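## Task

Carry the mug from the desk to the coffee table and leave it standing upright there. It must not drop more than a few centimetres or take a hard knock. Nothing on the floor may be left toppled, and the robot must not fall or finish leaning. The mug must stay put on its own, with no support from the robot, at the end.

## Robot and tools

Robot: TidyBot++, a single-arm mobile robot. The base is 0.54 m long, 0.50 m wide and 0.38 m tall and rides on four powered casters. On top sits a seven-joint arm ending in a two-finger gripper. The shoulder is 0.12 m ahead of the base centre and 0.68 m up. The cameras are base_camera (fixed on the base) and wrist_camera (looks along the hand). The arm starts folded with the hand down; the hand then reaches up to 0.08 m past the base front, and the elbow is at most 1.15 m high. Loose objects may occasionally get nudged by something else.

Frames: the base frame has its origin on the floor below the base centre, with x forward, y left and z up. hand_pose is in this frame and marks the point between the finger pads; its z axis runs out along the fingers and its y axis is the direction the fingers close. Odometry is the base frame as it was at scene start. Heading is positive to the left, from -3.142 to 3.142. base_odometry counts wheel rotation only, so slip looks like travel, and it drifts a few cm and several degrees over many moves. base_tilt is in degrees, positive when leaning forward or right.

execute_actions: arguments are "actions" (a list holding zero or one action) and optional "cameras" (a list of "base_camera", "wrist_camera" or "all"; omitted, null or ["all"] returns all images, and [] returns none). An empty actions list just reports state and images. An action may hold "base", "joints", or both, plus optional "speeds"; its motions start together. "base" holds exactly one relative offset from where the base last measured itself: translate_m (metres, forward positive, -2 to 2), strafe_m (metres, left positive, -2 to 2) or rotate_rad (radians, counter-clockwise from above positive, -6.3 to 6.3). A base move needing over 8.667 s at its top speed is refused. "joints" is one object keyed by joint name with absolute targets in radians: joint_1_rad (any angle; rotates the whole arm about vertical, positive = clockwise from above, opposite to rotate_rad), joint_2_rad shoulder -2.249..2.249, joint_3_rad (any angle; roll of upper arm), joint_4_rad elbow -2.579..2.579, joint_5_rad (any angle; forearm roll), joint_6_rad wrist -2.099..2.099, joint_7_rad (any angle; hand roll, with hand down positive is counter-clockwise from above, and at 1.57 fingers open to the robot's left/right). gripper_pos runs 0 (open) to 1 (closed); the pad gap is about 85 x (1 - gripper_pos) mm. Unbounded joints take the short way, so turn big angles in steps under half a revolution. Done tolerances: ±0.039 for joints 1-4, ±0.056 for 5-7, ±0.03 gripper. "speeds" caps that action's base speed: translate_m/strafe_m 0.05-0.5 m/s, rotate_rad 0.1-1.57 rad/s (defaults are the maxima). Arm joints move up to 1.39 rad/s (1.22 for joints 5-7). No action exceeds 15 s. A bad key or out-of-range value refuses the call and nothing moves. A stop in one call cancels the rest of that reply's motion calls.

Arm geometry: with joint_1_rad = 0, joint_3_rad = 3.14, joint_5_rad = 0 the arm moves in the base's x-z plane. Angles from vertical (forward positive): upper arm (0.42 m) = j2; forearm (0.31 m) = j2 - j4; hand (0.31 m to the hand point) = j2 - j4 - j6. Forward reach from the shoulder is the sum of length x sin(angle); height is the sum of length x cos(angle). A downward hand cannot go above about 0.94 m, and less when extended. Closed fingertips extend roughly 20 mm beyond the hand point.

wait: "seconds" 0 to 10; commands nothing new and returns state and images. zoom_image: "camera" (base_camera or wrist_camera) and "region" [x0, y0, x1, y1] in pixels from the top-left of that camera's latest full image, at most 504 x 504. finished_scene: "scene" = current scene number; it ends the scene irreversibly and reports success and the next task. Replying with no tool call ends everything.

Results: base_status and joint_status describe how each motion ended. "done" = reached (for the base, wheels turned enough, even if slipping). "off_target" = stopped short and may still push. After contact_stop or time_out the old target is dropped and the part holds. A blocked base can report "done" while well short. "joint command not followed" with "cause:" means arm targets were withheld (self-collision check; the base is not checked); the robot may retry those targets later. on_its_own lists things not commanded. A gripper at 1 reading "done" holds nothing; "off_target" means something is gripped. motor_effort is percent of maximum with the action's peak in brackets; noisy. "ARM HIT" = hard contact with base or itself. Torque fault: the arm freezes 10 s (warnings at 56.7 N m for joints 1-4, 29.4 for 5-7; faults at 104.5 and 51.3). MOTOR HOT appears from 60 °C; at 75 °C an OVER-TEMPERATURE FAULT lets the arm sink and reports limit_stop_at_motor_heat, so resend targets. The robot keeps running and holds its last command while you think.

Accuracy: friction leaves joints slightly off; correct by sending last command + (wanted - read). Loads make the arm sag; never command a held joint to its read angle. hand_pose may be off 1-2 cm; trust images.

Avoid: dropping or banging objects, driving while the arm is caught on something high (tip risk), sideways forces on a raised hand, pushing hard into furniture, and finishing while the robot still supports the object. Release, then withdraw before ending.

Each tool is called after "Call:" by a JSON object that holds its "method" and its "body".

## Session

Call:
{"method": "execute_actions", "body": {"actions": []}}

Scene clock: 0.00 s.
base_odometry: x=+0.000 y=+0.000 heading=+0.000 (m, m, rad; odometry frame)
base_tilt: forward=-0.2 right=-0.4 (deg)
base_status: not commanded
joint_positions: joint_1_rad=-0.015 joint_2_rad=-0.361 joint_3_rad=+3.098 joint_4_rad=-2.552 joint_5_rad=+0.029 joint_6_rad=-0.922 joint_7_rad=+1.609 gripper_pos=+0.000
joint_status: not commanded
motor_effort: joint_1_rad=+0 joint_2_rad=-2 joint_3_rad=+1 joint_4_rad=+17 joint_5_rad=+0 joint_6_rad=+2 joint_7_rad=+1 (%)
hand_pose: x=+0.2349 y=-0.0009 z=+0.5815 quat_wxyz=(+0.019, +0.998, +0.056, +0.014) (m; base frame)
pictures: base_camera, wrist_camera
Images, in order (width x height): base_camera 644x364, wrist_camera 644x476.

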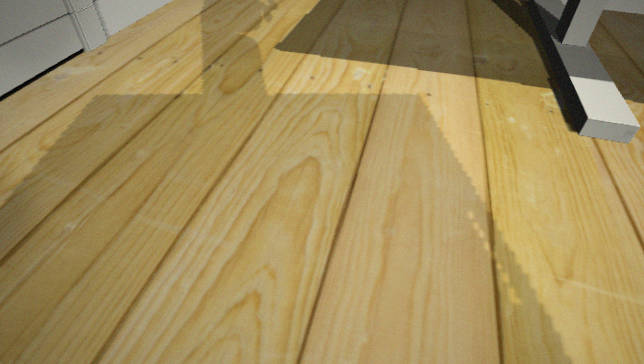

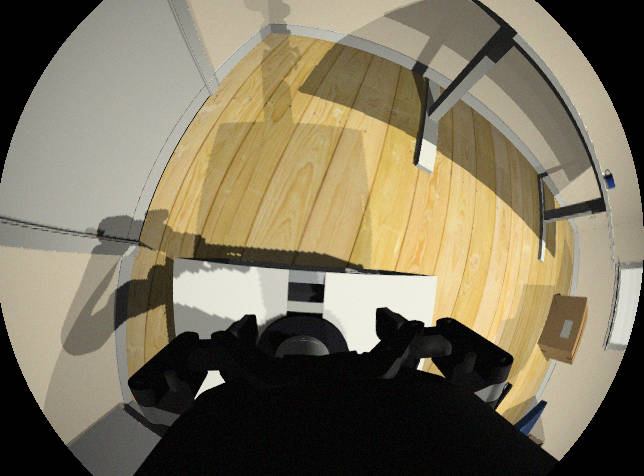

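Call:
{"method": "execute_actions", "body": {"actions": [{"joints":{"joint_1_rad":1.2,"joint_2_rad":-0.4,"joint_4_rad":-1.4,"joint_6_rad":-1.0}}], "cameras": ["wrist_camera"]}}

Call:
{"method": "execute_actions", "body": {"actions": [{"joints":{"joint_1_rad":2.8}}], "cameras": ["wrist_camera"]}}

Scene clock: 5.93 s.
base_odometry: x=+0.000 y=+0.000 heading=+0.000 (m, m, rad; odometry frame)
base_tilt: forward=-0.2 right=-0.4 (deg)
base_status: not commanded
joint_positions: joint_1_rad=+1.184 joint_2_rad=-0.375 joint_3_rad=+3.098 joint_4_rad=-1.409 joint_5_rad=+0.029 joint_6_rad=-0.960 joint_7_rad=+1.609 gripper_pos=+0.000
joint_status: all done
motor_effort: joint_1_rad=+0(2) joint_2_rad=-6(7) joint_3_rad=+1(2) joint_4_rad=+20(20) joint_5_rad=+0(1) joint_6_rad=+8(8) joint_7_rad=+1(1) (%)
hand_pose: x=+0.2851 y=-0.3634 z=+1.1060 quat_wxyz=(+0.320, +0.717, -0.437, +0.439) (m; base frame)
pictures: wrist_camera
camera_calibration (this result's frames):
wrist_camera: T_world_to_cam=[[-0.928817, -0.36589, 0.0585093, 0.067854], [-0.195044, 0.348521, -0.916783, 1.25494], [0.31505, -0.862935, -0.395077, 0.16559], [0, 0, 0, 1]] pos_world=[0.255624, -0.269653, 1.21196]
Images, in order (width x height): wrist_camera 644x476.

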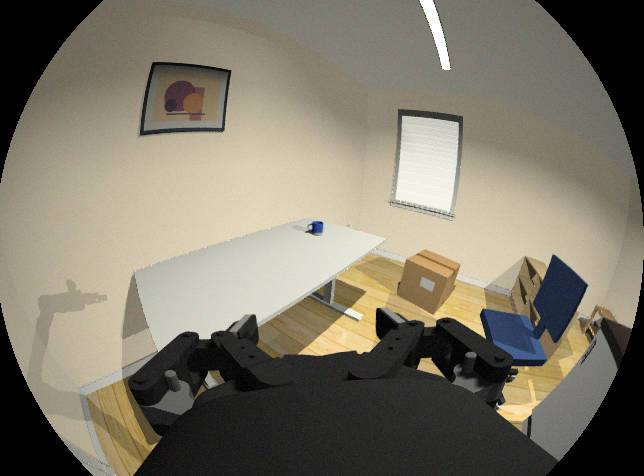

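Scene clock: 8.73 s.
base_odometry: x=+0.000 y=+0.000 heading=+0.000 (m, m, rad; odometry frame)
base_tilt: forward=-0.2 right=-0.3 (deg)
base_status: not commanded
joint_positions: joint_1_rad=+2.785 joint_2_rad=-0.375 joint_3_rad=+3.098 joint_4_rad=-1.409 joint_5_rad=+0.029 joint_6_rad=-0.960 joint_7_rad=+1.609 gripper_pos=+0.000
joint_status: all done
motor_effort: joint_1_rad=+0(1) joint_2_rad=-6(6) joint_3_rad=+1(1) joint_4_rad=+20(19) joint_5_rad=+0(1) joint_6_rad=+9(9) joint_7_rad=+1(1) (%)
hand_pose: x=-0.2491 y=-0.1553 z=+1.1060 quat_wxyz=(+0.538, +0.186, -0.819, +0.076) (m; base frame)
pictures: wrist_camera
camera_calibration (this result's frames):
wrist_camera: T_world_to_cam=[[-0.33853, 0.939135, 0.0585094, -0.00239029], [0.354084, 0.184754, -0.916783, 1.18959], [-0.871792, -0.289641, -0.395077, 0.306825], [0, 0, 0, 1]] pos_world=[-0.154538, -0.128668, 1.21196]
Images, in order (width x height): wrist_camera 644x476.

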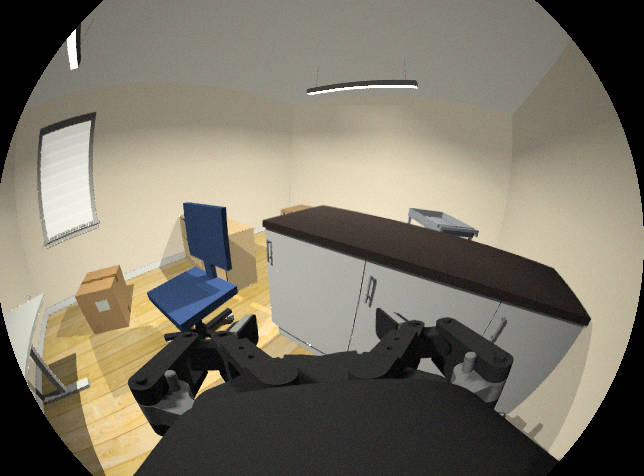

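Call:
{"method": "execute_actions", "body": {"actions": [{"base":{"rotate_rad":-0.3},"joints":{"joint_1_rad":0.8}}], "cameras": []}}

Call:
{"method": "execute_actions", "body": {"actions": [{"base":{"translate_m":0.22}}], "cameras": []}}

Call:
{"method": "execute_actions", "body": {"actions": [{"base":{"strafe_m":-1.1},"joints":{"joint_1_rad":0.0,"joint_6_rad":-1.3}}]}}

Scene clock: 20.40 s.
base_odometry: x=+0.000 y=+0.000 heading=-0.299 (m, m, rad; odometry frame)
base_tilt: forward=-0.1 right=-0.4 (deg)
base_status: done
joint_positions: joint_1_rad=+0.816 joint_2_rad=-0.375 joint_3_rad=+3.098 joint_4_rad=-1.409 joint_5_rad=+0.029 joint_6_rad=-0.960 joint_7_rad=+1.609 gripper_pos=+0.000
joint_status: all done
motor_effort: joint_1_rad=+0(0) joint_2_rad=-6(6) joint_3_rad=+1(2) joint_4_rad=+20(20) joint_5_rad=+0(1) joint_6_rad=+9(8) joint_7_rad=+1(1) (%)
hand_pose: x=+0.4049 y=-0.2790 z=+1.1060 quat_wxyz=(+0.234, +0.785, -0.298, +0.490) (m; base frame)
pictures: none
No camera images: the call's "cameras" was empty. Leave "cameras" out to get every camera's image.

Scene clock: 22.07 s.
base_odometry: x=+0.210 y=-0.065 heading=-0.300 (m, m, rad; odometry frame)
base_tilt: forward=-0.1 right=-0.3 (deg)
base_status: done
joint_positions: joint_1_rad=+0.815 joint_2_rad=-0.382 joint_3_rad=+3.098 joint_4_rad=-1.409 joint_5_rad=+0.029 joint_6_rad=-0.962 joint_7_rad=+1.609 gripper_pos=+0.000
joint_status: not commanded
motor_effort: joint_1_rad=+0(1) joint_2_rad=-6(9) joint_3_rad=+2(3) joint_4_rad=+19(21) joint_5_rad=+0(1) joint_6_rad=+9(9) joint_7_rad=+1(1) (%)
hand_pose: x=+0.4028 y=-0.2765 z=+1.1082 quat_wxyz=(+0.235, +0.784, -0.297, +0.492) (m; base frame)
pictures: none
No camera images: the call's "cameras" was empty. Leave "cameras" out to get every camera's image.

Scene clock: 25.63 s.
base_odometry: x=-0.114 y=-1.116 heading=-0.299 (m, m, rad; odometry frame)
base_tilt: forward=-0.2 right=-0.4 (deg)
base_status: done
joint_positions: joint_1_rad=+0.016 joint_2_rad=-0.385 joint_3_rad=+3.098 joint_4_rad=-1.408 joint_5_rad=+0.029 joint_6_rad=-1.261 joint_7_rad=+1.609 gripper_pos=+0.000
joint_status: all done
motor_effort: joint_1_rad=+0(0) joint_2_rad=-4(5) joint_3_rad=+1(3) joint_4_rad=+19(20) joint_5_rad=+0(1) joint_6_rad=+7(9) joint_7_rad=+1(1) (%)
hand_pose: x=+0.4644 y=+0.0070 z=+1.0315 quat_wxyz=(+0.025, +0.909, +0.030, +0.415) (m; base frame)
pictures: base_camera, wrist_camera
camera_calibration (this result's frames):
wrist_camera: T_world_to_cam=[[-0.0205837, -0.997439, 0.0685002, -0.0533825], [-0.643205, -0.0392423, -0.764688, 1.14645], [0.765417, -0.0597998, -0.64075, 0.437878], [0, 0, 0, 1]] pos_world=[0.401146, 0.0179287, 1.16091]
Images, in order (width x height): base_camera 644x364, wrist_camera 644x476.

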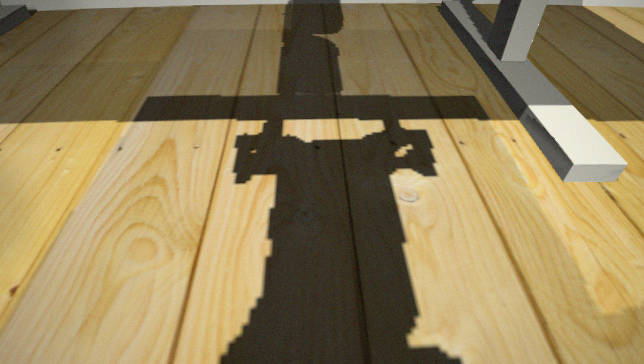

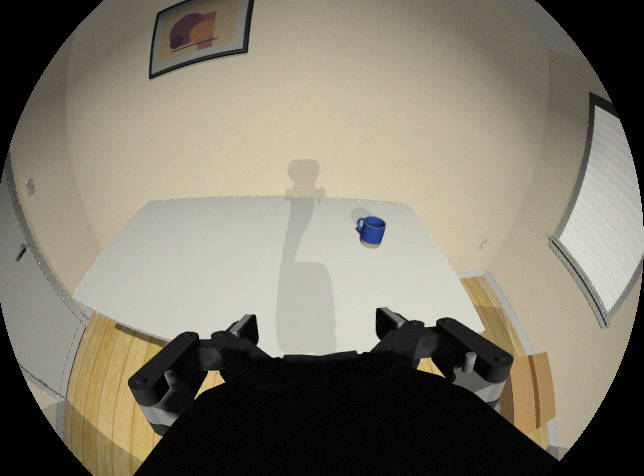

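Call:
{"method": "zoom_image", "body": {"camera": "wrist_camera", "region": [320, 190, 420, 270]}}

Region (320, 190, 420, 270) of wrist_camera's 644x476 image, scaled by 5.040; it fills the top 403 rows of this view, and the rest is white.

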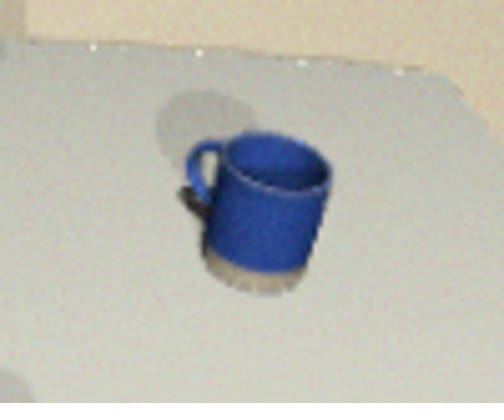

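Call:
{"method": "execute_actions", "body": {"actions": [{"base":{"translate_m":0.2},"joints":{"joint_1_rad":0.40,"joint_2_rad":0.467,"joint_3_rad":3.14,"joint_4_rad":-0.798,"joint_5_rad":0,"joint_6_rad":-1.235,"joint_7_rad":1.57,"gripper_pos":0.4}}], "cameras": ["wrist_camera"]}}

Scene clock: 34.67 s.
base_odometry: x=+0.077 y=-1.176 heading=-0.300 (m, m, rad; odometry frame)
base_tilt: forward=-0.2 right=-0.4 (deg)
base_status: done
joint_positions: joint_1_rad=+0.387 joint_2_rad=+0.449 joint_3_rad=+3.117 joint_4_rad=-0.813 joint_5_rad=+0.026 joint_6_rad=-1.262 joint_7_rad=+1.592 gripper_pos=+0.400
joint_status: all done
motor_effort: joint_1_rad=+0(1) joint_2_rad=-37(37) joint_3_rad=+0(1) joint_4_rad=+20(21) joint_5_rad=+0(0) joint_6_rad=+6(8) joint_7_rad=+1(1) (%)
hand_pose: x=+0.7343 y=-0.2446 z=+0.9033 quat_wxyz=(+0.066, +0.938, -0.164, +0.297) (m; base frame)
pictures: wrist_camera
camera_calibration (this result's frames):
wrist_camera: T_world_to_cam=[[-0.398037, -0.916567, 0.0383601, 0.0342022], [-0.748153, 0.300134, -0.591766, 1.21604], [0.53088, -0.264244, -0.805197, 0.404858], [0, 0, 0, 1]] pos_world=[0.70847, -0.226646, 1.04429]
Images, in order (width x height): wrist_camera 644x476.

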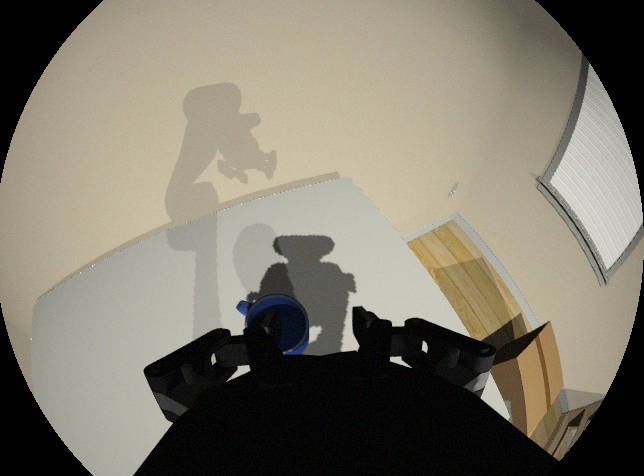

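Call:
{"method": "execute_actions", "body": {"actions": [{"joints":{"joint_1_rad":0.36,"joint_2_rad":0.51,"joint_4_rad":-1.03,"joint_6_rad":-0.96}}], "cameras": ["wrist_camera"]}}

Scene clock: 41.00 s.
base_odometry: x=+0.077 y=-1.176 heading=-0.300 (m, m, rad; odometry frame)
base_tilt: forward=-0.1 right=-0.4 (deg)
base_status: not commanded
joint_positions: joint_1_rad=+0.377 joint_2_rad=+0.497 joint_3_rad=+3.117 joint_4_rad=-1.024 joint_5_rad=+0.026 joint_6_rad=-0.999 joint_7_rad=+1.592 gripper_pos=+0.400
joint_status: all done
motor_effort: joint_1_rad=+0(1) joint_2_rad=-40(41) joint_3_rad=+0(0) joint_4_rad=+20(21) joint_5_rad=+0(0) joint_6_rad=+6(5) joint_7_rad=+1(1) (%)
hand_pose: x=+0.7685 y=-0.2484 z=+0.8144 quat_wxyz=(+0.064, +0.939, -0.157, +0.299) (m; base frame)
pictures: wrist_camera
camera_calibration (this result's frames):
wrist_camera: T_world_to_cam=[[-0.382875, -0.92301, 0.0382132, 0.0345528], [-0.751651, 0.287212, -0.593743, 1.19124], [0.537055, -0.256052, -0.803747, 0.310248], [0, 0, 0, 1]] pos_world=[0.742003, -0.230805, 0.955328]
Images, in order (width x height): wrist_camera 644x476.

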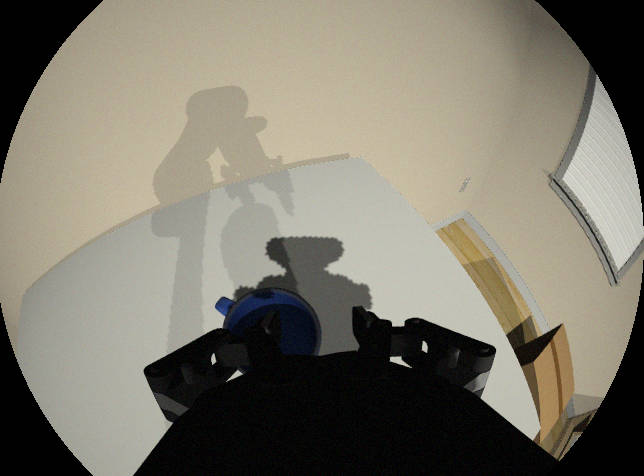

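Call:
{"method": "execute_actions", "body": {"actions": [{"joints":{"joint_2_rad":0.53,"joint_4_rad":-1.168,"joint_6_rad":-0.79}}], "cameras": ["wrist_camera"]}}

Call:
{"method": "execute_actions", "body": {"actions": [{"joints":{"gripper_pos":1}}], "cameras": ["wrist_camera"]}}

Call:
{"method": "execute_actions", "body": {"actions": [{"joints":{"joint_2_rad":0.3,"joint_4_rad":-1.168,"joint_6_rad":-1.04}}], "cameras": ["wrist_camera"]}}

Scene clock: 45.27 s.
base_odometry: x=+0.077 y=-1.176 heading=-0.300 (m, m, rad; odometry frame)
base_tilt: forward=-0.1 right=-0.4 (deg)
base_status: not commanded
joint_positions: joint_1_rad=+0.376 joint_2_rad=+0.508 joint_3_rad=+3.118 joint_4_rad=-1.156 joint_5_rad=+0.026 joint_6_rad=-0.825 joint_7_rad=+1.591 gripper_pos=+0.400
joint_status: all done
motor_effort: joint_1_rad=+0(1) joint_2_rad=-39(41) joint_3_rad=+0(1) joint_4_rad=+20(22) joint_5_rad=+0(0) joint_6_rad=+6(6) joint_7_rad=+1(1) (%)
hand_pose: x=+0.7791 y=-0.2513 z=+0.7726 quat_wxyz=(+0.066, +0.935, -0.155, +0.313) (m; base frame)
pictures: wrist_camera
camera_calibration (this result's frames):
wrist_camera: T_world_to_cam=[[-0.381212, -0.923761, 0.0366376, 0.0373549], [-0.735022, 0.278811, -0.618068, 1.17897], [0.560732, -0.262545, -0.785271, 0.235824], [0, 0, 0, 1]] pos_world=[0.748572, -0.232288, 0.912499]
Images, in order (width x height): wrist_camera 644x476.

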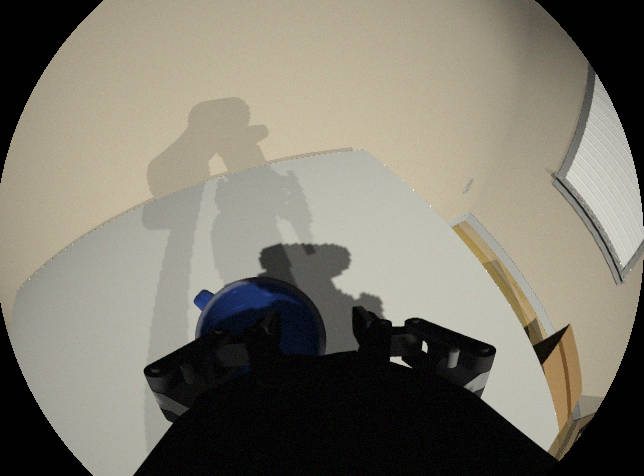

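Scene clock: 46.23 s.
base_odometry: x=+0.077 y=-1.176 heading=-0.300 (m, m, rad; odometry frame)
base_tilt: forward=-0.1 right=-0.4 (deg)
base_status: not commanded
joint_positions: joint_1_rad=+0.375 joint_2_rad=+0.499 joint_3_rad=+3.119 joint_4_rad=-1.153 joint_5_rad=+0.020 joint_6_rad=-0.815 joint_7_rad=+1.589 gripper_pos=+0.952
joint_status: gripper_pos off_target (ended at +0.952, target +1.000)
motor_effort: joint_1_rad=+0(2) joint_2_rad=-32(40) joint_3_rad=+0(1) joint_4_rad=+16(21) joint_5_rad=+0(2) joint_6_rad=+5(8) joint_7_rad=+1(1) (%)
hand_pose: x=+0.7820 y=-0.2509 z=+0.7829 quat_wxyz=(+0.066, +0.931, -0.156, +0.324) (m; base frame)
pictures: wrist_camera
camera_calibration (this result's frames):
wrist_camera: T_world_to_cam=[[-0.383928, -0.922897, 0.0293257, 0.0465037], [-0.719544, 0.279127, -0.635881, 1.18925], [0.578667, -0.265234, -0.77123, 0.216822], [0, 0, 0, 1]] pos_world=[0.748106, -0.231526, 0.922079]
Images, in order (width x height): wrist_camera 644x476.

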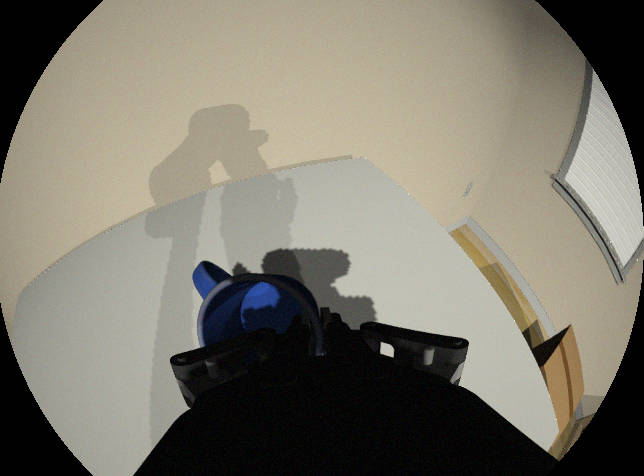

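Scene clock: 47.57 s.
base_odometry: x=+0.077 y=-1.176 heading=-0.300 (m, m, rad; odometry frame)
base_tilt: forward=-0.2 right=-0.4 (deg)
base_status: not commanded
joint_positions: joint_1_rad=+0.375 joint_2_rad=+0.325 joint_3_rad=+3.120 joint_4_rad=-1.179 joint_5_rad=+0.020 joint_6_rad=-1.012 joint_7_rad=+1.589 gripper_pos=+0.952
joint_status: all done
motor_effort: joint_1_rad=+0(1) joint_2_rad=-36(46) joint_3_rad=+0(1) joint_4_rad=+23(24) joint_5_rad=+0(1) joint_6_rad=+8(9) joint_7_rad=+1(1) (%)
hand_pose: x=+0.7081 y=-0.2232 z=+0.8497 quat_wxyz=(+0.063, +0.938, -0.158, +0.301) (m; base frame)
pictures: wrist_camera
camera_calibration (this result's frames):
wrist_camera: T_world_to_cam=[[-0.38415, -0.922611, 0.0349078, 0.0371915], [-0.747793, 0.28874, -0.597859, 1.16072], [0.541512, -0.255771, -0.800841, 0.371935], [0, 0, 0, 1]] pos_world=[0.68086, -0.205704, 0.990511]
Images, in order (width x height): wrist_camera 644x476.

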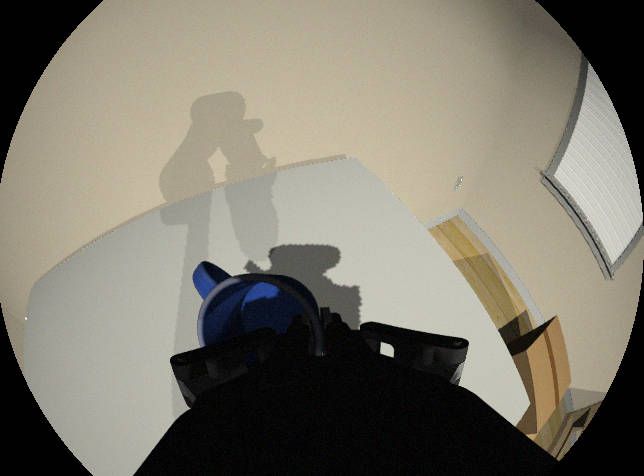

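Call:
{"method": "execute_actions", "body": {"actions": [{"base":{"translate_m":-0.25},"joints":{"joint_2_rad":-0.3,"joint_4_rad":-1.2,"joint_6_rad":-1.3}}], "cameras": []}}

Call:
{"method": "execute_actions", "body": {"actions": [{"joints":{"joint_1_rad":3.0}}], "cameras": ["wrist_camera"]}}

Scene clock: 52.60 s.
base_odometry: x=-0.162 y=-1.102 heading=-0.299 (m, m, rad; odometry frame)
base_tilt: forward=-0.2 right=-0.3 (deg)
base_status: done
joint_positions: joint_1_rad=+0.372 joint_2_rad=-0.295 joint_3_rad=+3.123 joint_4_rad=-1.202 joint_5_rad=+0.020 joint_6_rad=-1.277 joint_7_rad=+1.589 gripper_pos=+0.952
joint_status: all done
motor_effort: joint_1_rad=+0(2) joint_2_rad=-9(41) joint_3_rad=+1(2) joint_4_rad=+21(25) joint_5_rad=+0(1) joint_6_rad=+10(11) joint_7_rad=+0(1) (%)
hand_pose: x=+0.4741 y=-0.1337 z=+1.0991 quat_wxyz=(+0.097, +0.875, -0.149, +0.451) (m; base frame)
pictures: none
No camera images: the call's "cameras" was empty. Leave "cameras" out to get every camera's image.

Scene clock: 56.17 s.
base_odometry: x=-0.162 y=-1.102 heading=-0.299 (m, m, rad; odometry frame)
base_tilt: forward=-0.2 right=-0.4 (deg)
base_status: not commanded
joint_positions: joint_1_rad=+2.985 joint_2_rad=-0.295 joint_3_rad=+3.123 joint_4_rad=-1.202 joint_5_rad=+0.020 joint_6_rad=-1.277 joint_7_rad=+1.589 gripper_pos=+0.952
joint_status: all done
motor_effort: joint_1_rad=+0(0) joint_2_rad=-9(10) joint_3_rad=+1(2) joint_4_rad=+21(21) joint_5_rad=+0(0) joint_6_rad=+10(10) joint_7_rad=+0(1) (%)
hand_pose: x=-0.2550 y=-0.0638 z=+1.0991 quat_wxyz=(+0.460, +0.085, -0.883, +0.024) (m; base frame)
pictures: wrist_camera
camera_calibration (this result's frames):
wrist_camera: T_world_to_cam=[[-0.118176, 0.992563, 0.0292218, 0.00180091], [0.555913, 0.090515, -0.826297, 1.11444], [-0.822797, -0.0814041, -0.562476, 0.535217], [0, 0, 0, 1]] pos_world=[-0.178943, -0.059092, 1.22185]
Images, in order (width x height): wrist_camera 644x476.

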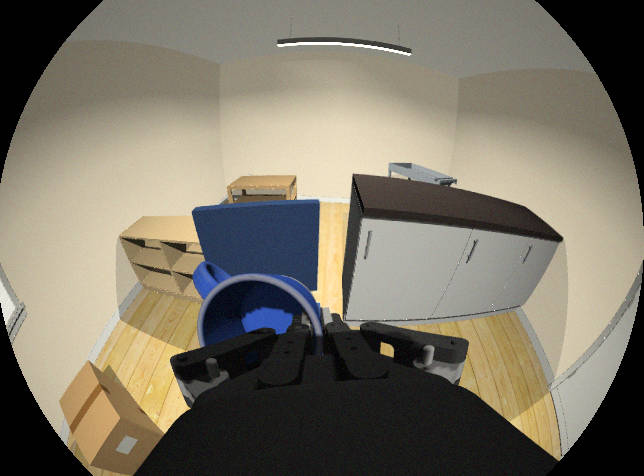

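Call:
{"method": "execute_actions", "body": {"actions": [{"joints":{"joint_1_rad":2.5,"joint_2_rad":0.1,"joint_4_rad":-0.7,"joint_6_rad":-2.05}}], "cameras": ["wrist_camera"]}}

Scene clock: 62.97 s.
base_odometry: x=-0.162 y=-1.102 heading=-0.299 (m, m, rad; odometry frame)
base_tilt: forward=-0.2 right=-0.4 (deg)
base_status: not commanded
joint_positions: joint_1_rad=+2.514 joint_2_rad=+0.093 joint_3_rad=+3.123 joint_4_rad=-0.723 joint_5_rad=+0.020 joint_6_rad=-2.018 joint_7_rad=+1.589 gripper_pos=+0.952
joint_status: all done
motor_effort: joint_1_rad=+0(0) joint_2_rad=-19(22) joint_3_rad=+0(1) joint_4_rad=+16(21) joint_5_rad=+0(1) joint_6_rad=+4(10) joint_7_rad=+0(1) (%)
hand_pose: x=-0.1729 y=-0.2141 z=+1.0193 quat_wxyz=(+0.148, +0.317, -0.936, +0.040) (m; base frame)
pictures: wrist_camera
camera_calibration (this result's frames):
wrist_camera: T_world_to_cam=[[-0.565859, 0.823225, 0.0458733, 0.0324067], [0.773571, 0.549334, -0.315943, 0.632109], [-0.285292, -0.143293, -0.947669, 1.01799], [0, 0, 0, 1]] pos_world=[-0.18022, -0.228047, 1.16294]
Images, in order (width x height): wrist_camera 644x476.

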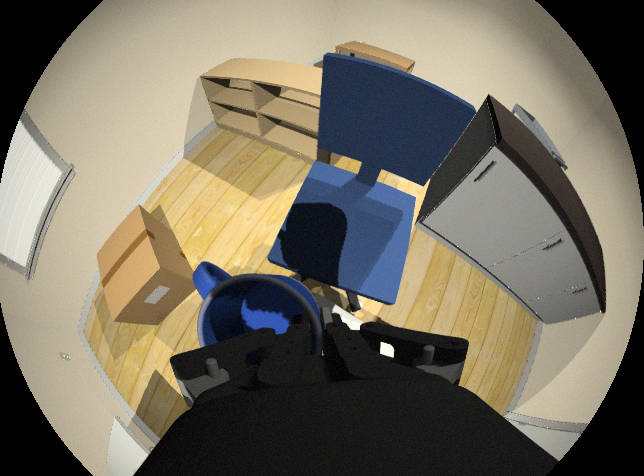

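Call:
{"method": "execute_actions", "body": {"actions": [{"base":{"strafe_m":0.42}}], "cameras": []}}

Call:
{"method": "execute_actions", "body": {"actions": [{"base":{"translate_m":-0.55},"joints":{"joint_1_rad":1.9}}], "cameras": ["wrist_camera"]}}

Scene clock: 69.00 s.
base_odometry: x=-0.038 y=-0.700 heading=-0.298 (m, m, rad; odometry frame)
base_tilt: forward=-0.2 right=-0.4 (deg)
base_status: done
joint_positions: joint_1_rad=+2.512 joint_2_rad=+0.095 joint_3_rad=+3.124 joint_4_rad=-0.721 joint_5_rad=+0.019 joint_6_rad=-2.020 joint_7_rad=+1.589 gripper_pos=+0.952
joint_status: not commanded
motor_effort: joint_1_rad=+0(2) joint_2_rad=-19(22) joint_3_rad=+0(1) joint_4_rad=+16(17) joint_5_rad=+0(1) joint_6_rad=+5(5) joint_7_rad=+1(1) (%)
hand_pose: x=-0.1728 y=-0.2147 z=+1.0191 quat_wxyz=(+0.147, +0.318, -0.936, +0.040) (m; base frame)
pictures: none
No camera images: the call's "cameras" was empty. Leave "cameras" out to get every camera's image.

Scene clock: 71.57 s.
base_odometry: x=-0.564 y=-0.538 heading=-0.299 (m, m, rad; odometry frame)
base_tilt: forward=-0.2 right=-0.4 (deg)
base_status: done
joint_positions: joint_1_rad=+1.916 joint_2_rad=+0.096 joint_3_rad=+3.125 joint_4_rad=-0.721 joint_5_rad=+0.019 joint_6_rad=-2.021 joint_7_rad=+1.589 gripper_pos=+0.952
joint_status: all done
motor_effort: joint_1_rad=+0(1) joint_2_rad=-20(21) joint_3_rad=+0(2) joint_4_rad=+15(16) joint_5_rad=+0(1) joint_6_rad=+4(5) joint_7_rad=+1(1) (%)
hand_pose: x=-0.0022 y=-0.3415 z=+1.0191 quat_wxyz=(+0.128, +0.578, -0.802, +0.081) (m; base frame)
pictures: wrist_camera
camera_calibration (this result's frames):
wrist_camera: T_world_to_cam=[[-0.930663, 0.363085, 0.0451285, 0.0766829], [0.331816, 0.889545, -0.314018, 0.683229], [-0.154159, -0.27727, -0.948344, 1.00344], [0, 0, 0, 1]] pos_world=[-0.000652007, -0.357383, 1.16269]
Images, in order (width x height): wrist_camera 644x476.

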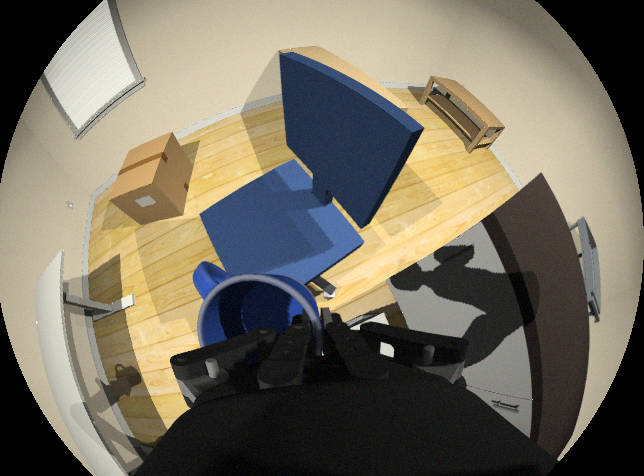

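Move the arm away from the backrest, then push.

Call:
{"method": "execute_actions", "body": {"actions": [{"joints":{"joint_1_rad":0.6}}], "cameras": []}}

Call:
{"method": "execute_actions", "body": {"actions": [{"base":{"strafe_m":-0.8},"speeds":{"strafe_m":0.15}}], "cameras": ["wrist_camera"]}}

Call:
{"method": "execute_actions", "body": {"actions": [{"base":{"strafe_m":0.08},"joints":{"joint_1_rad":-1.5}}], "cameras": []}}

Call:
{"method": "execute_actions", "body": {"actions": [{"joints":{"joint_1_rad":-3.14}}], "cameras": ["wrist_camera"]}}

Scene clock: 77.27 s.
base_odometry: x=-0.564 y=-0.538 heading=-0.299 (m, m, rad; odometry frame)
base_tilt: forward=-0.2 right=-0.4 (deg)
base_status: not commanded
joint_positions: joint_1_rad=+0.614 joint_2_rad=+0.096 joint_3_rad=+3.125 joint_4_rad=-0.721 joint_5_rad=+0.019 joint_6_rad=-2.021 joint_7_rad=+1.589 gripper_pos=+0.952
joint_status: all done
motor_effort: joint_1_rad=+0(0) joint_2_rad=-20(21) joint_3_rad=+0(0) joint_4_rad=+15(16) joint_5_rad=+0(1) joint_6_rad=+4(4) joint_7_rad=+1(1) (%)
hand_pose: x=+0.4160 y=-0.2076 z=+1.0191 quat_wxyz=(+0.053, +0.946, -0.287, +0.143) (m; base frame)
pictures: none
No camera images: the call's "cameras" was empty. Leave "cameras" out to get every camera's image.

Scene clock: 83.20 s.
base_odometry: x=-0.800 y=-1.303 heading=-0.299 (m, m, rad; odometry frame)
base_tilt: forward=-0.1 right=-0.3 (deg)
base_status: done
joint_positions: joint_1_rad=+0.612 joint_2_rad=+0.097 joint_3_rad=+3.125 joint_4_rad=-0.720 joint_5_rad=+0.018 joint_6_rad=-2.021 joint_7_rad=+1.589 gripper_pos=+0.952
joint_status: not commanded
motor_effort: joint_1_rad=+0(3) joint_2_rad=-20(23) joint_3_rad=+1(2) joint_4_rad=+16(16) joint_5_rad=+0(1) joint_6_rad=+4(5) joint_7_rad=+1(1) (%)
hand_pose: x=+0.4169 y=-0.2069 z=+1.0186 quat_wxyz=(+0.052, +0.946, -0.286, +0.142) (m; base frame)
pictures: wrist_camera
camera_calibration (this result's frames):
wrist_camera: T_world_to_cam=[[-0.594938, -0.802546, 0.0443643, 0.0375769], [-0.771312, 0.554514, -0.312396, 0.813253], [0.226112, -0.220075, -0.948915, 0.958798], [0, 0, 0, 1]] pos_world=[0.432832, -0.209796, 1.16221]
Images, in order (width x height): wrist_camera 644x476.

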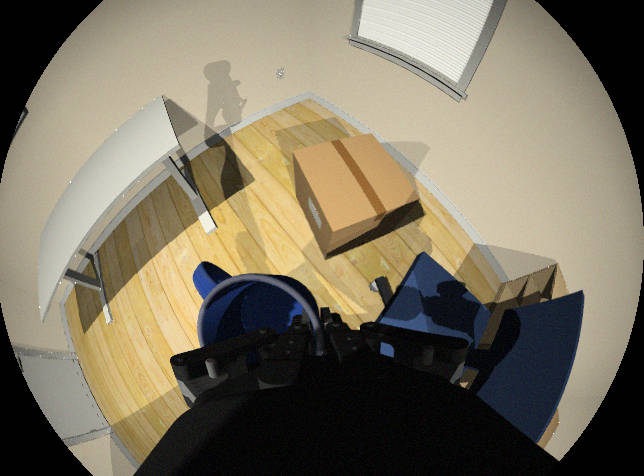

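Scene clock: 86.40 s.
base_odometry: x=-0.776 y=-1.226 heading=-0.298 (m, m, rad; odometry frame)
base_tilt: forward=-0.1 right=-0.4 (deg)
base_status: done
joint_positions: joint_1_rad=-1.486 joint_2_rad=+0.098 joint_3_rad=+3.126 joint_4_rad=-0.720 joint_5_rad=+0.018 joint_6_rad=-2.021 joint_7_rad=+1.589 gripper_pos=+0.952
joint_status: all done
motor_effort: joint_1_rad=+0(2) joint_2_rad=-20(23) joint_3_rad=+0(1) joint_4_rad=+15(17) joint_5_rad=+0(1) joint_6_rad=+4(5) joint_7_rad=+1(1) (%)
hand_pose: x=+0.1485 y=+0.3619 z=+1.0183 quat_wxyz=(-0.097, +0.720, +0.677, +0.115) (m; base frame)
pictures: none
No camera images: the call's "cameras" was empty. Leave "cameras" out to get every camera's image.

Scene clock: 89.23 s.
base_odometry: x=-0.776 y=-1.226 heading=-0.298 (m, m, rad; odometry frame)
base_tilt: forward=-0.2 right=-0.4 (deg)
base_status: not commanded
joint_positions: joint_1_rad=-3.126 joint_2_rad=+0.098 joint_3_rad=+3.126 joint_4_rad=-0.720 joint_5_rad=+0.018 joint_6_rad=-2.021 joint_7_rad=+1.589 gripper_pos=+0.952
joint_status: all done
motor_effort: joint_1_rad=+0(1) joint_2_rad=-20(22) joint_3_rad=+1(0) joint_4_rad=+16(16) joint_5_rad=+0(1) joint_6_rad=+4(5) joint_7_rad=+1(0) (%)
hand_pose: x=-0.2440 y=+0.0044 z=+1.0183 quat_wxyz=(-0.150, -0.004, +0.989, +0.008) (m; base frame)
pictures: wrist_camera
camera_calibration (this result's frames):
wrist_camera: T_world_to_cam=[[0.0430954, 0.99808, 0.0444892, -0.0384336], [0.949857, -0.0271279, -0.311506, 0.607838], [-0.309701, 0.0556828, -0.949202, 1.02276], [0, 0, 0, 1]] pos_world=[-0.258953, -0.0021009, 1.16186]
Images, in order (width x height): wrist_camera 644x476.

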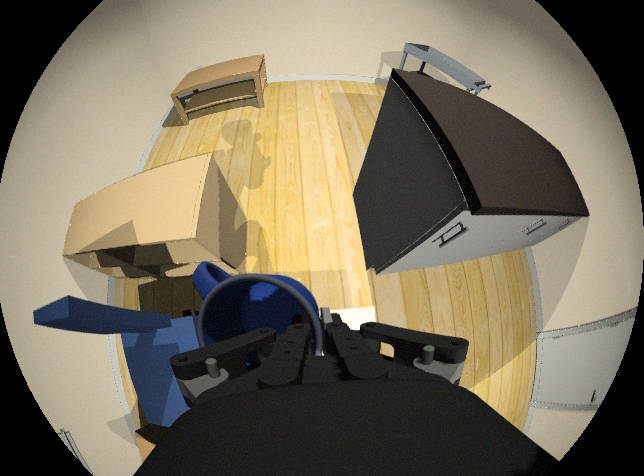

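Call:
{"method": "execute_actions", "body": {"actions": [{"base":{"translate_m":-1.45}}], "cameras": []}}

Call:
{"method": "execute_actions", "body": {"actions": [{"base":{"rotate_rad":-3.07},"joints":{"joint_1_rad":-0.02}}], "cameras": []}}

Call:
{"method": "execute_actions", "body": {"actions": [{"base":{"strafe_m":0.7}}]}}

Scene clock: 99.63 s.
base_odometry: x=-2.163 y=-0.801 heading=-0.298 (m, m, rad; odometry frame)
base_tilt: forward=-0.2 right=-0.4 (deg)
base_status: done
joint_positions: joint_1_rad=-3.126 joint_2_rad=+0.103 joint_3_rad=+3.126 joint_4_rad=-0.719 joint_5_rad=+0.018 joint_6_rad=-2.023 joint_7_rad=+1.589 gripper_pos=+0.952
joint_status: not commanded
motor_effort: joint_1_rad=+0(1) joint_2_rad=-22(24) joint_3_rad=+0(0) joint_4_rad=+16(17) joint_5_rad=+0(1) joint_6_rad=+4(6) joint_7_rad=+1(1) (%)
hand_pose: x=-0.2452 y=+0.0044 z=+1.0167 quat_wxyz=(-0.148, -0.004, +0.989, +0.008) (m; base frame)
pictures: none
No camera images: the call's "cameras" was empty. Leave "cameras" out to get every camera's image.

Scene clock: 103.57 s.
base_odometry: x=-2.163 y=-0.801 heading=+2.916 (m, m, rad; odometry frame)
base_tilt: forward=-0.2 right=-0.4 (deg)
base_status: done
joint_positions: joint_1_rad=-0.034 joint_2_rad=+0.133 joint_3_rad=+3.127 joint_4_rad=-0.719 joint_5_rad=+0.018 joint_6_rad=-2.023 joint_7_rad=+1.589 gripper_pos=+0.952
joint_status: all done
motor_effort: joint_1_rad=+0(1) joint_2_rad=-21(31) joint_3_rad=+0(2) joint_4_rad=+16(17) joint_5_rad=+0(1) joint_6_rad=+4(4) joint_7_rad=+1(1) (%)
hand_pose: x=+0.4929 y=+0.0140 z=+1.0056 quat_wxyz=(+0.004, +0.991, +0.028, +0.133) (m; base frame)
pictures: none
No camera images: the call's "cameras" was empty. Leave "cameras" out to get every camera's image.

Scene clock: 106.33 s.
base_odometry: x=-2.320 y=-1.483 heading=+2.916 (m, m, rad; odometry frame)
base_tilt: forward=-0.2 right=-0.4 (deg)
base_status: done
joint_positions: joint_1_rad=-0.030 joint_2_rad=+0.133 joint_3_rad=+3.127 joint_4_rad=-0.719 joint_5_rad=+0.017 joint_6_rad=-2.023 joint_7_rad=+1.589 gripper_pos=+0.952
joint_status: not commanded
motor_effort: joint_1_rad=+1(2) joint_2_rad=-22(23) joint_3_rad=+1(1) joint_4_rad=+16(16) joint_5_rad=+0(1) joint_6_rad=+4(4) joint_7_rad=+0(1) (%)
hand_pose: x=+0.4930 y=+0.0125 z=+1.0056 quat_wxyz=(+0.005, +0.991, +0.026, +0.133) (m; base frame)
pictures: base_camera, wrist_camera
camera_calibration (this result's frames):
wrist_camera: T_world_to_cam=[[0.00407344, -0.998967, 0.0452479, -0.0342499], [-0.960653, -0.0164758, -0.277264, 0.811319], [0.277723, -0.0423381, -0.959728, 0.960714], [0, 0, 0, 1]] pos_world=[0.512722, 0.0198274, 1.14852]
Images, in order (width x height): base_camera 644x364, wrist_camera 644x476.

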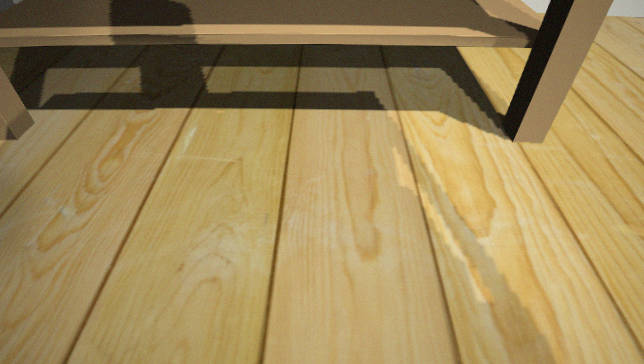

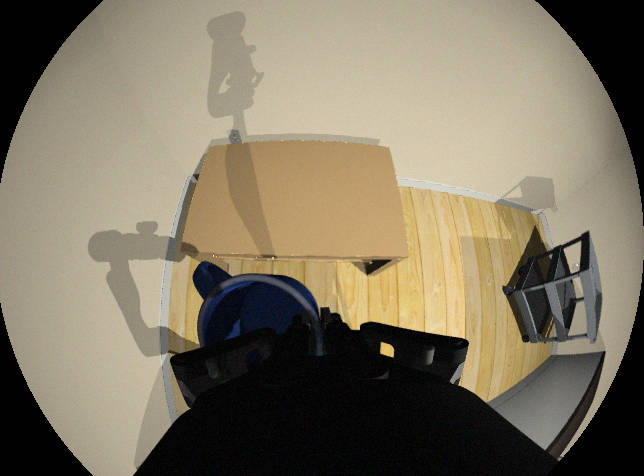

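Call:
{"method": "execute_actions", "body": {"actions": [{"base":{"translate_m":0.25},"joints":{"joint_1_rad":0,"joint_2_rad":0.372,"joint_4_rad":-2.128,"joint_6_rad":0.06}}]}}

Scene clock: 112.47 s.
base_odometry: x=-2.564 y=-1.428 heading=+2.916 (m, m, rad; odometry frame)
base_tilt: forward=-0.2 right=-0.4 (deg)
base_status: done
joint_positions: joint_1_rad=-0.020 joint_2_rad=+0.361 joint_3_rad=+3.127 joint_4_rad=-2.128 joint_5_rad=+0.017 joint_6_rad=+0.010 joint_7_rad=+1.589 gripper_pos=+0.952
joint_status: all done
motor_effort: joint_1_rad=-1(0) joint_2_rad=-31(35) joint_3_rad=+0(0) joint_4_rad=+16(21) joint_5_rad=+0(1) joint_6_rad=+8(9) joint_7_rad=+1(1) (%)
hand_pose: x=+0.6497 y=+0.0195 z=+0.5805 quat_wxyz=(-0.002, +0.945, +0.032, +0.326) (m; base frame)
pictures: base_camera, wrist_camera
camera_calibration (this result's frames):
wrist_camera: T_world_to_cam=[[0.00696908, -0.999647, 0.0256534, 0.000885788], [-0.778666, -0.0215206, -0.62707, 0.929114], [0.6274, -0.0156053, -0.778541, 0.176658], [0, 0, 0, 1]] pos_world=[0.612627, 0.0236374, 0.720132]
Images, in order (width x height): base_camera 644x364, wrist_camera 644x476.

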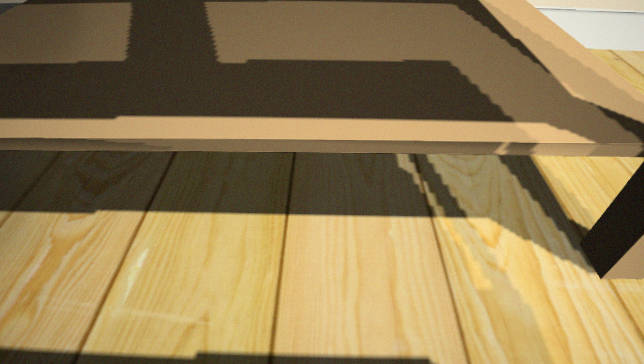

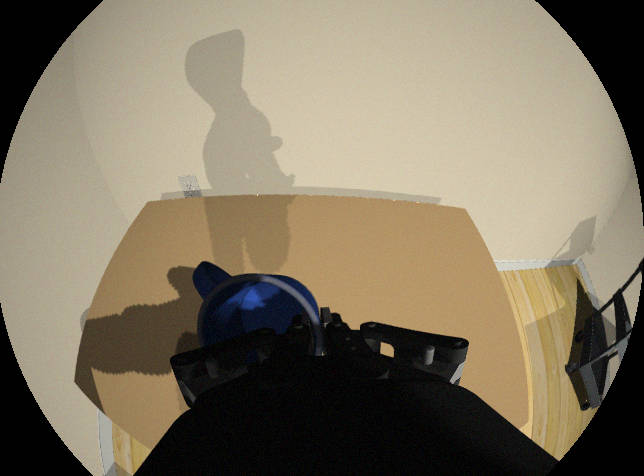

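Call:
{"method": "execute_actions", "body": {"actions": [{"joints":{"joint_2_rad":0.445,"joint_6_rad":0.135}}], "cameras": []}}

Call:
{"method": "execute_actions", "body": {"actions": [{"joints":{"joint_2_rad":0.505,"joint_6_rad":0.195}}], "cameras": ["wrist_camera"]}}

Scene clock: 115.93 s.
base_odometry: x=-2.564 y=-1.428 heading=+2.916 (m, m, rad; odometry frame)
base_tilt: forward=-0.1 right=-0.4 (deg)
base_status: not commanded
joint_positions: joint_1_rad=-0.019 joint_2_rad=+0.443 joint_3_rad=+3.127 joint_4_rad=-2.128 joint_5_rad=+0.017 joint_6_rad=+0.085 joint_7_rad=+1.589 gripper_pos=+0.952
joint_status: all done
motor_effort: joint_1_rad=+0(0) joint_2_rad=-33(34) joint_3_rad=+0(1) joint_4_rad=+15(16) joint_5_rad=+0(1) joint_6_rad=+8(8) joint_7_rad=+1(1) (%)
hand_pose: x=+0.6584 y=+0.0202 z=+0.5507 quat_wxyz=(-0.003, +0.946, +0.032, +0.322) (m; base frame)
pictures: none
No camera images: the call's "cameras" was empty. Leave "cameras" out to get every camera's image.

Scene clock: 116.77 s.
base_odometry: x=-2.564 y=-1.428 heading=+2.916 (m, m, rad; odometry frame)
base_tilt: forward=-0.1 right=-0.4 (deg)
base_status: not commanded
joint_positions: joint_1_rad=-0.019 joint_2_rad=+0.501 joint_3_rad=+3.127 joint_4_rad=-2.128 joint_5_rad=+0.017 joint_6_rad=+0.146 joint_7_rad=+1.589 gripper_pos=+0.952
joint_status: all done
motor_effort: joint_1_rad=-1(0) joint_2_rad=-34(36) joint_3_rad=+0(0) joint_4_rad=+15(16) joint_5_rad=+0(0) joint_6_rad=+8(9) joint_7_rad=+1(1) (%)
hand_pose: x=+0.6649 y=+0.0208 z=+0.5305 quat_wxyz=(-0.004, +0.946, +0.031, +0.323) (m; base frame)
pictures: wrist_camera
camera_calibration (this result's frames):
wrist_camera: T_world_to_cam=[[0.00747077, -0.99973, 0.0219897, 0.00492265], [-0.782261, -0.0195411, -0.622644, 0.909589], [0.622906, -0.01255, -0.782196, 0.133056], [0, 0, 0, 1]] pos_world=[0.628618, 0.0243655, 0.670318]
Images, in order (width x height): wrist_camera 644x476.

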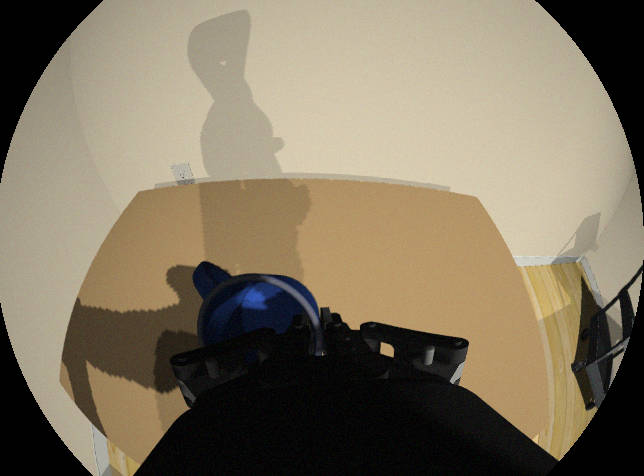

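Call:
{"method": "execute_actions", "body": {"actions": [{"joints":{"joint_2_rad":0.555,"joint_6_rad":0.245}}], "cameras": []}}

Call:
{"method": "execute_actions", "body": {"actions": [{"joints":{"joint_2_rad":0.605,"joint_6_rad":0.295}}], "cameras": []}}

Scene clock: 119.47 s.
base_odometry: x=-2.564 y=-1.428 heading=+2.916 (m, m, rad; odometry frame)
base_tilt: forward=-0.1 right=-0.4 (deg)
base_status: not commanded
joint_positions: joint_1_rad=-0.019 joint_2_rad=+0.547 joint_3_rad=+3.127 joint_4_rad=-2.128 joint_5_rad=+0.017 joint_6_rad=+0.200 joint_7_rad=+1.589 gripper_pos=+0.952
joint_status: all done
motor_effort: joint_1_rad=+0(0) joint_2_rad=-33(36) joint_3_rad=-1(1) joint_4_rad=+13(15) joint_5_rad=+0(0) joint_6_rad=+7(8) joint_7_rad=+1(1) (%)
hand_pose: x=+0.6710 y=+0.0209 z=+0.5157 quat_wxyz=(-0.005, +0.945, +0.031, +0.327) (m; base frame)
pictures: none
No camera images: the call's "cameras" was empty. Leave "cameras" out to get every camera's image.

Scene clock: 120.20 s.
base_odometry: x=-2.564 y=-1.428 heading=+2.916 (m, m, rad; odometry frame)
base_tilt: forward=-0.1 right=-0.4 (deg)
base_status: not commanded
joint_positions: joint_1_rad=-0.019 joint_2_rad=+0.569 joint_3_rad=+3.127 joint_4_rad=-2.128 joint_5_rad=+0.017 joint_6_rad=+0.258 joint_7_rad=+1.589 gripper_pos=+0.952
joint_status: all done
motor_effort: joint_1_rad=+0(0) joint_2_rad=-31(34) joint_3_rad=+0(0) joint_4_rad=+12(14) joint_5_rad=+0(0) joint_6_rad=+7(8) joint_7_rad=+1(1) (%)
hand_pose: x=+0.6814 y=+0.0214 z=+0.5151 quat_wxyz=(-0.005, +0.938, +0.030, +0.344) (m; base frame)
pictures: none
No camera images: the call's "cameras" was empty. Leave "cameras" out to get every camera's image.

Contact. Release and lift.

Call:
{"method": "execute_actions", "body": {"actions": [{"joints":{"gripper_pos":0.5,"joint_2_rad":0.57}}], "cameras": []}}

Call:
{"method": "execute_actions", "body": {"actions": [{"joints":{"joint_2_rad":0.25,"joint_6_rad":-0.1}}], "cameras": ["wrist_camera"]}}

Scene clock: 123.93 s.
base_odometry: x=-2.564 y=-1.428 heading=+2.916 (m, m, rad; odometry frame)
base_tilt: forward=-0.1 right=-0.4 (deg)
base_status: not commanded
joint_positions: joint_1_rad=-0.018 joint_2_rad=+0.569 joint_3_rad=+3.127 joint_4_rad=-2.128 joint_5_rad=+0.017 joint_6_rad=+0.261 joint_7_rad=+1.589 gripper_pos=+0.500
joint_status: all done
motor_effort: joint_1_rad=+0(0) joint_2_rad=-31(34) joint_3_rad=+0(1) joint_4_rad=+11(12) joint_5_rad=+0(0) joint_6_rad=+6(7) joint_7_rad=+1(1) (%)
hand_pose: x=+0.6823 y=+0.0214 z=+0.5159 quat_wxyz=(-0.005, +0.938, +0.030, +0.346) (m; base frame)
pictures: none
No camera images: the call's "cameras" was empty. Leave "cameras" out to get every camera's image.

Scene clock: 125.37 s.
base_odometry: x=-2.564 y=-1.428 heading=+2.916 (m, m, rad; odometry frame)
base_tilt: forward=-0.1 right=-0.4 (deg)
base_status: not commanded
joint_positions: joint_1_rad=-0.018 joint_2_rad=+0.267 joint_3_rad=+3.127 joint_4_rad=-2.128 joint_5_rad=+0.017 joint_6_rad=-0.062 joint_7_rad=+1.589 gripper_pos=+0.500
joint_status: all done
motor_effort: joint_1_rad=+0(0) joint_2_rad=-26(33) joint_3_rad=+0(0) joint_4_rad=+15(15) joint_5_rad=+0(0) joint_6_rad=+6(7) joint_7_rad=+1(1) (%)
hand_pose: x=+0.6399 y=+0.0182 z=+0.6159 quat_wxyz=(-0.001, +0.941, +0.031, +0.336) (m; base frame)
pictures: wrist_camera
camera_calibration (this result's frames):
wrist_camera: T_world_to_cam=[[0.00483499, -0.999615, 0.027334, -0.000951771], [-0.765003, -0.0213012, -0.643675, 0.945067], [0.644009, -0.0177984, -0.764811, 0.19129], [0, 0, 0, 1]] pos_world=[0.599791, 0.0225843, 0.754643]
Images, in order (width x height): wrist_camera 644x476.

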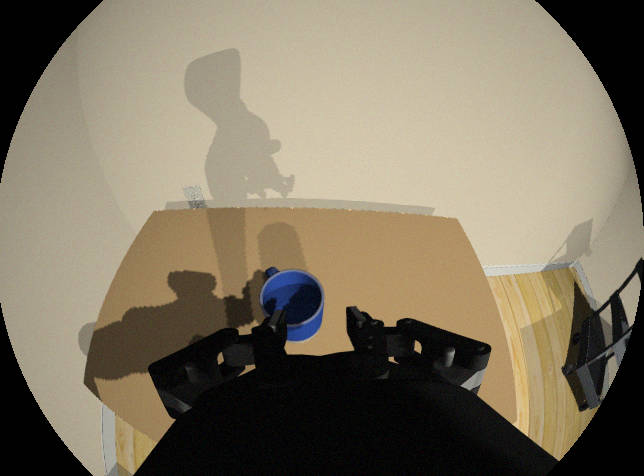

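Call:
{"method": "finished_scene", "body": {"scene": 1}}

The scene is finished: the task was done.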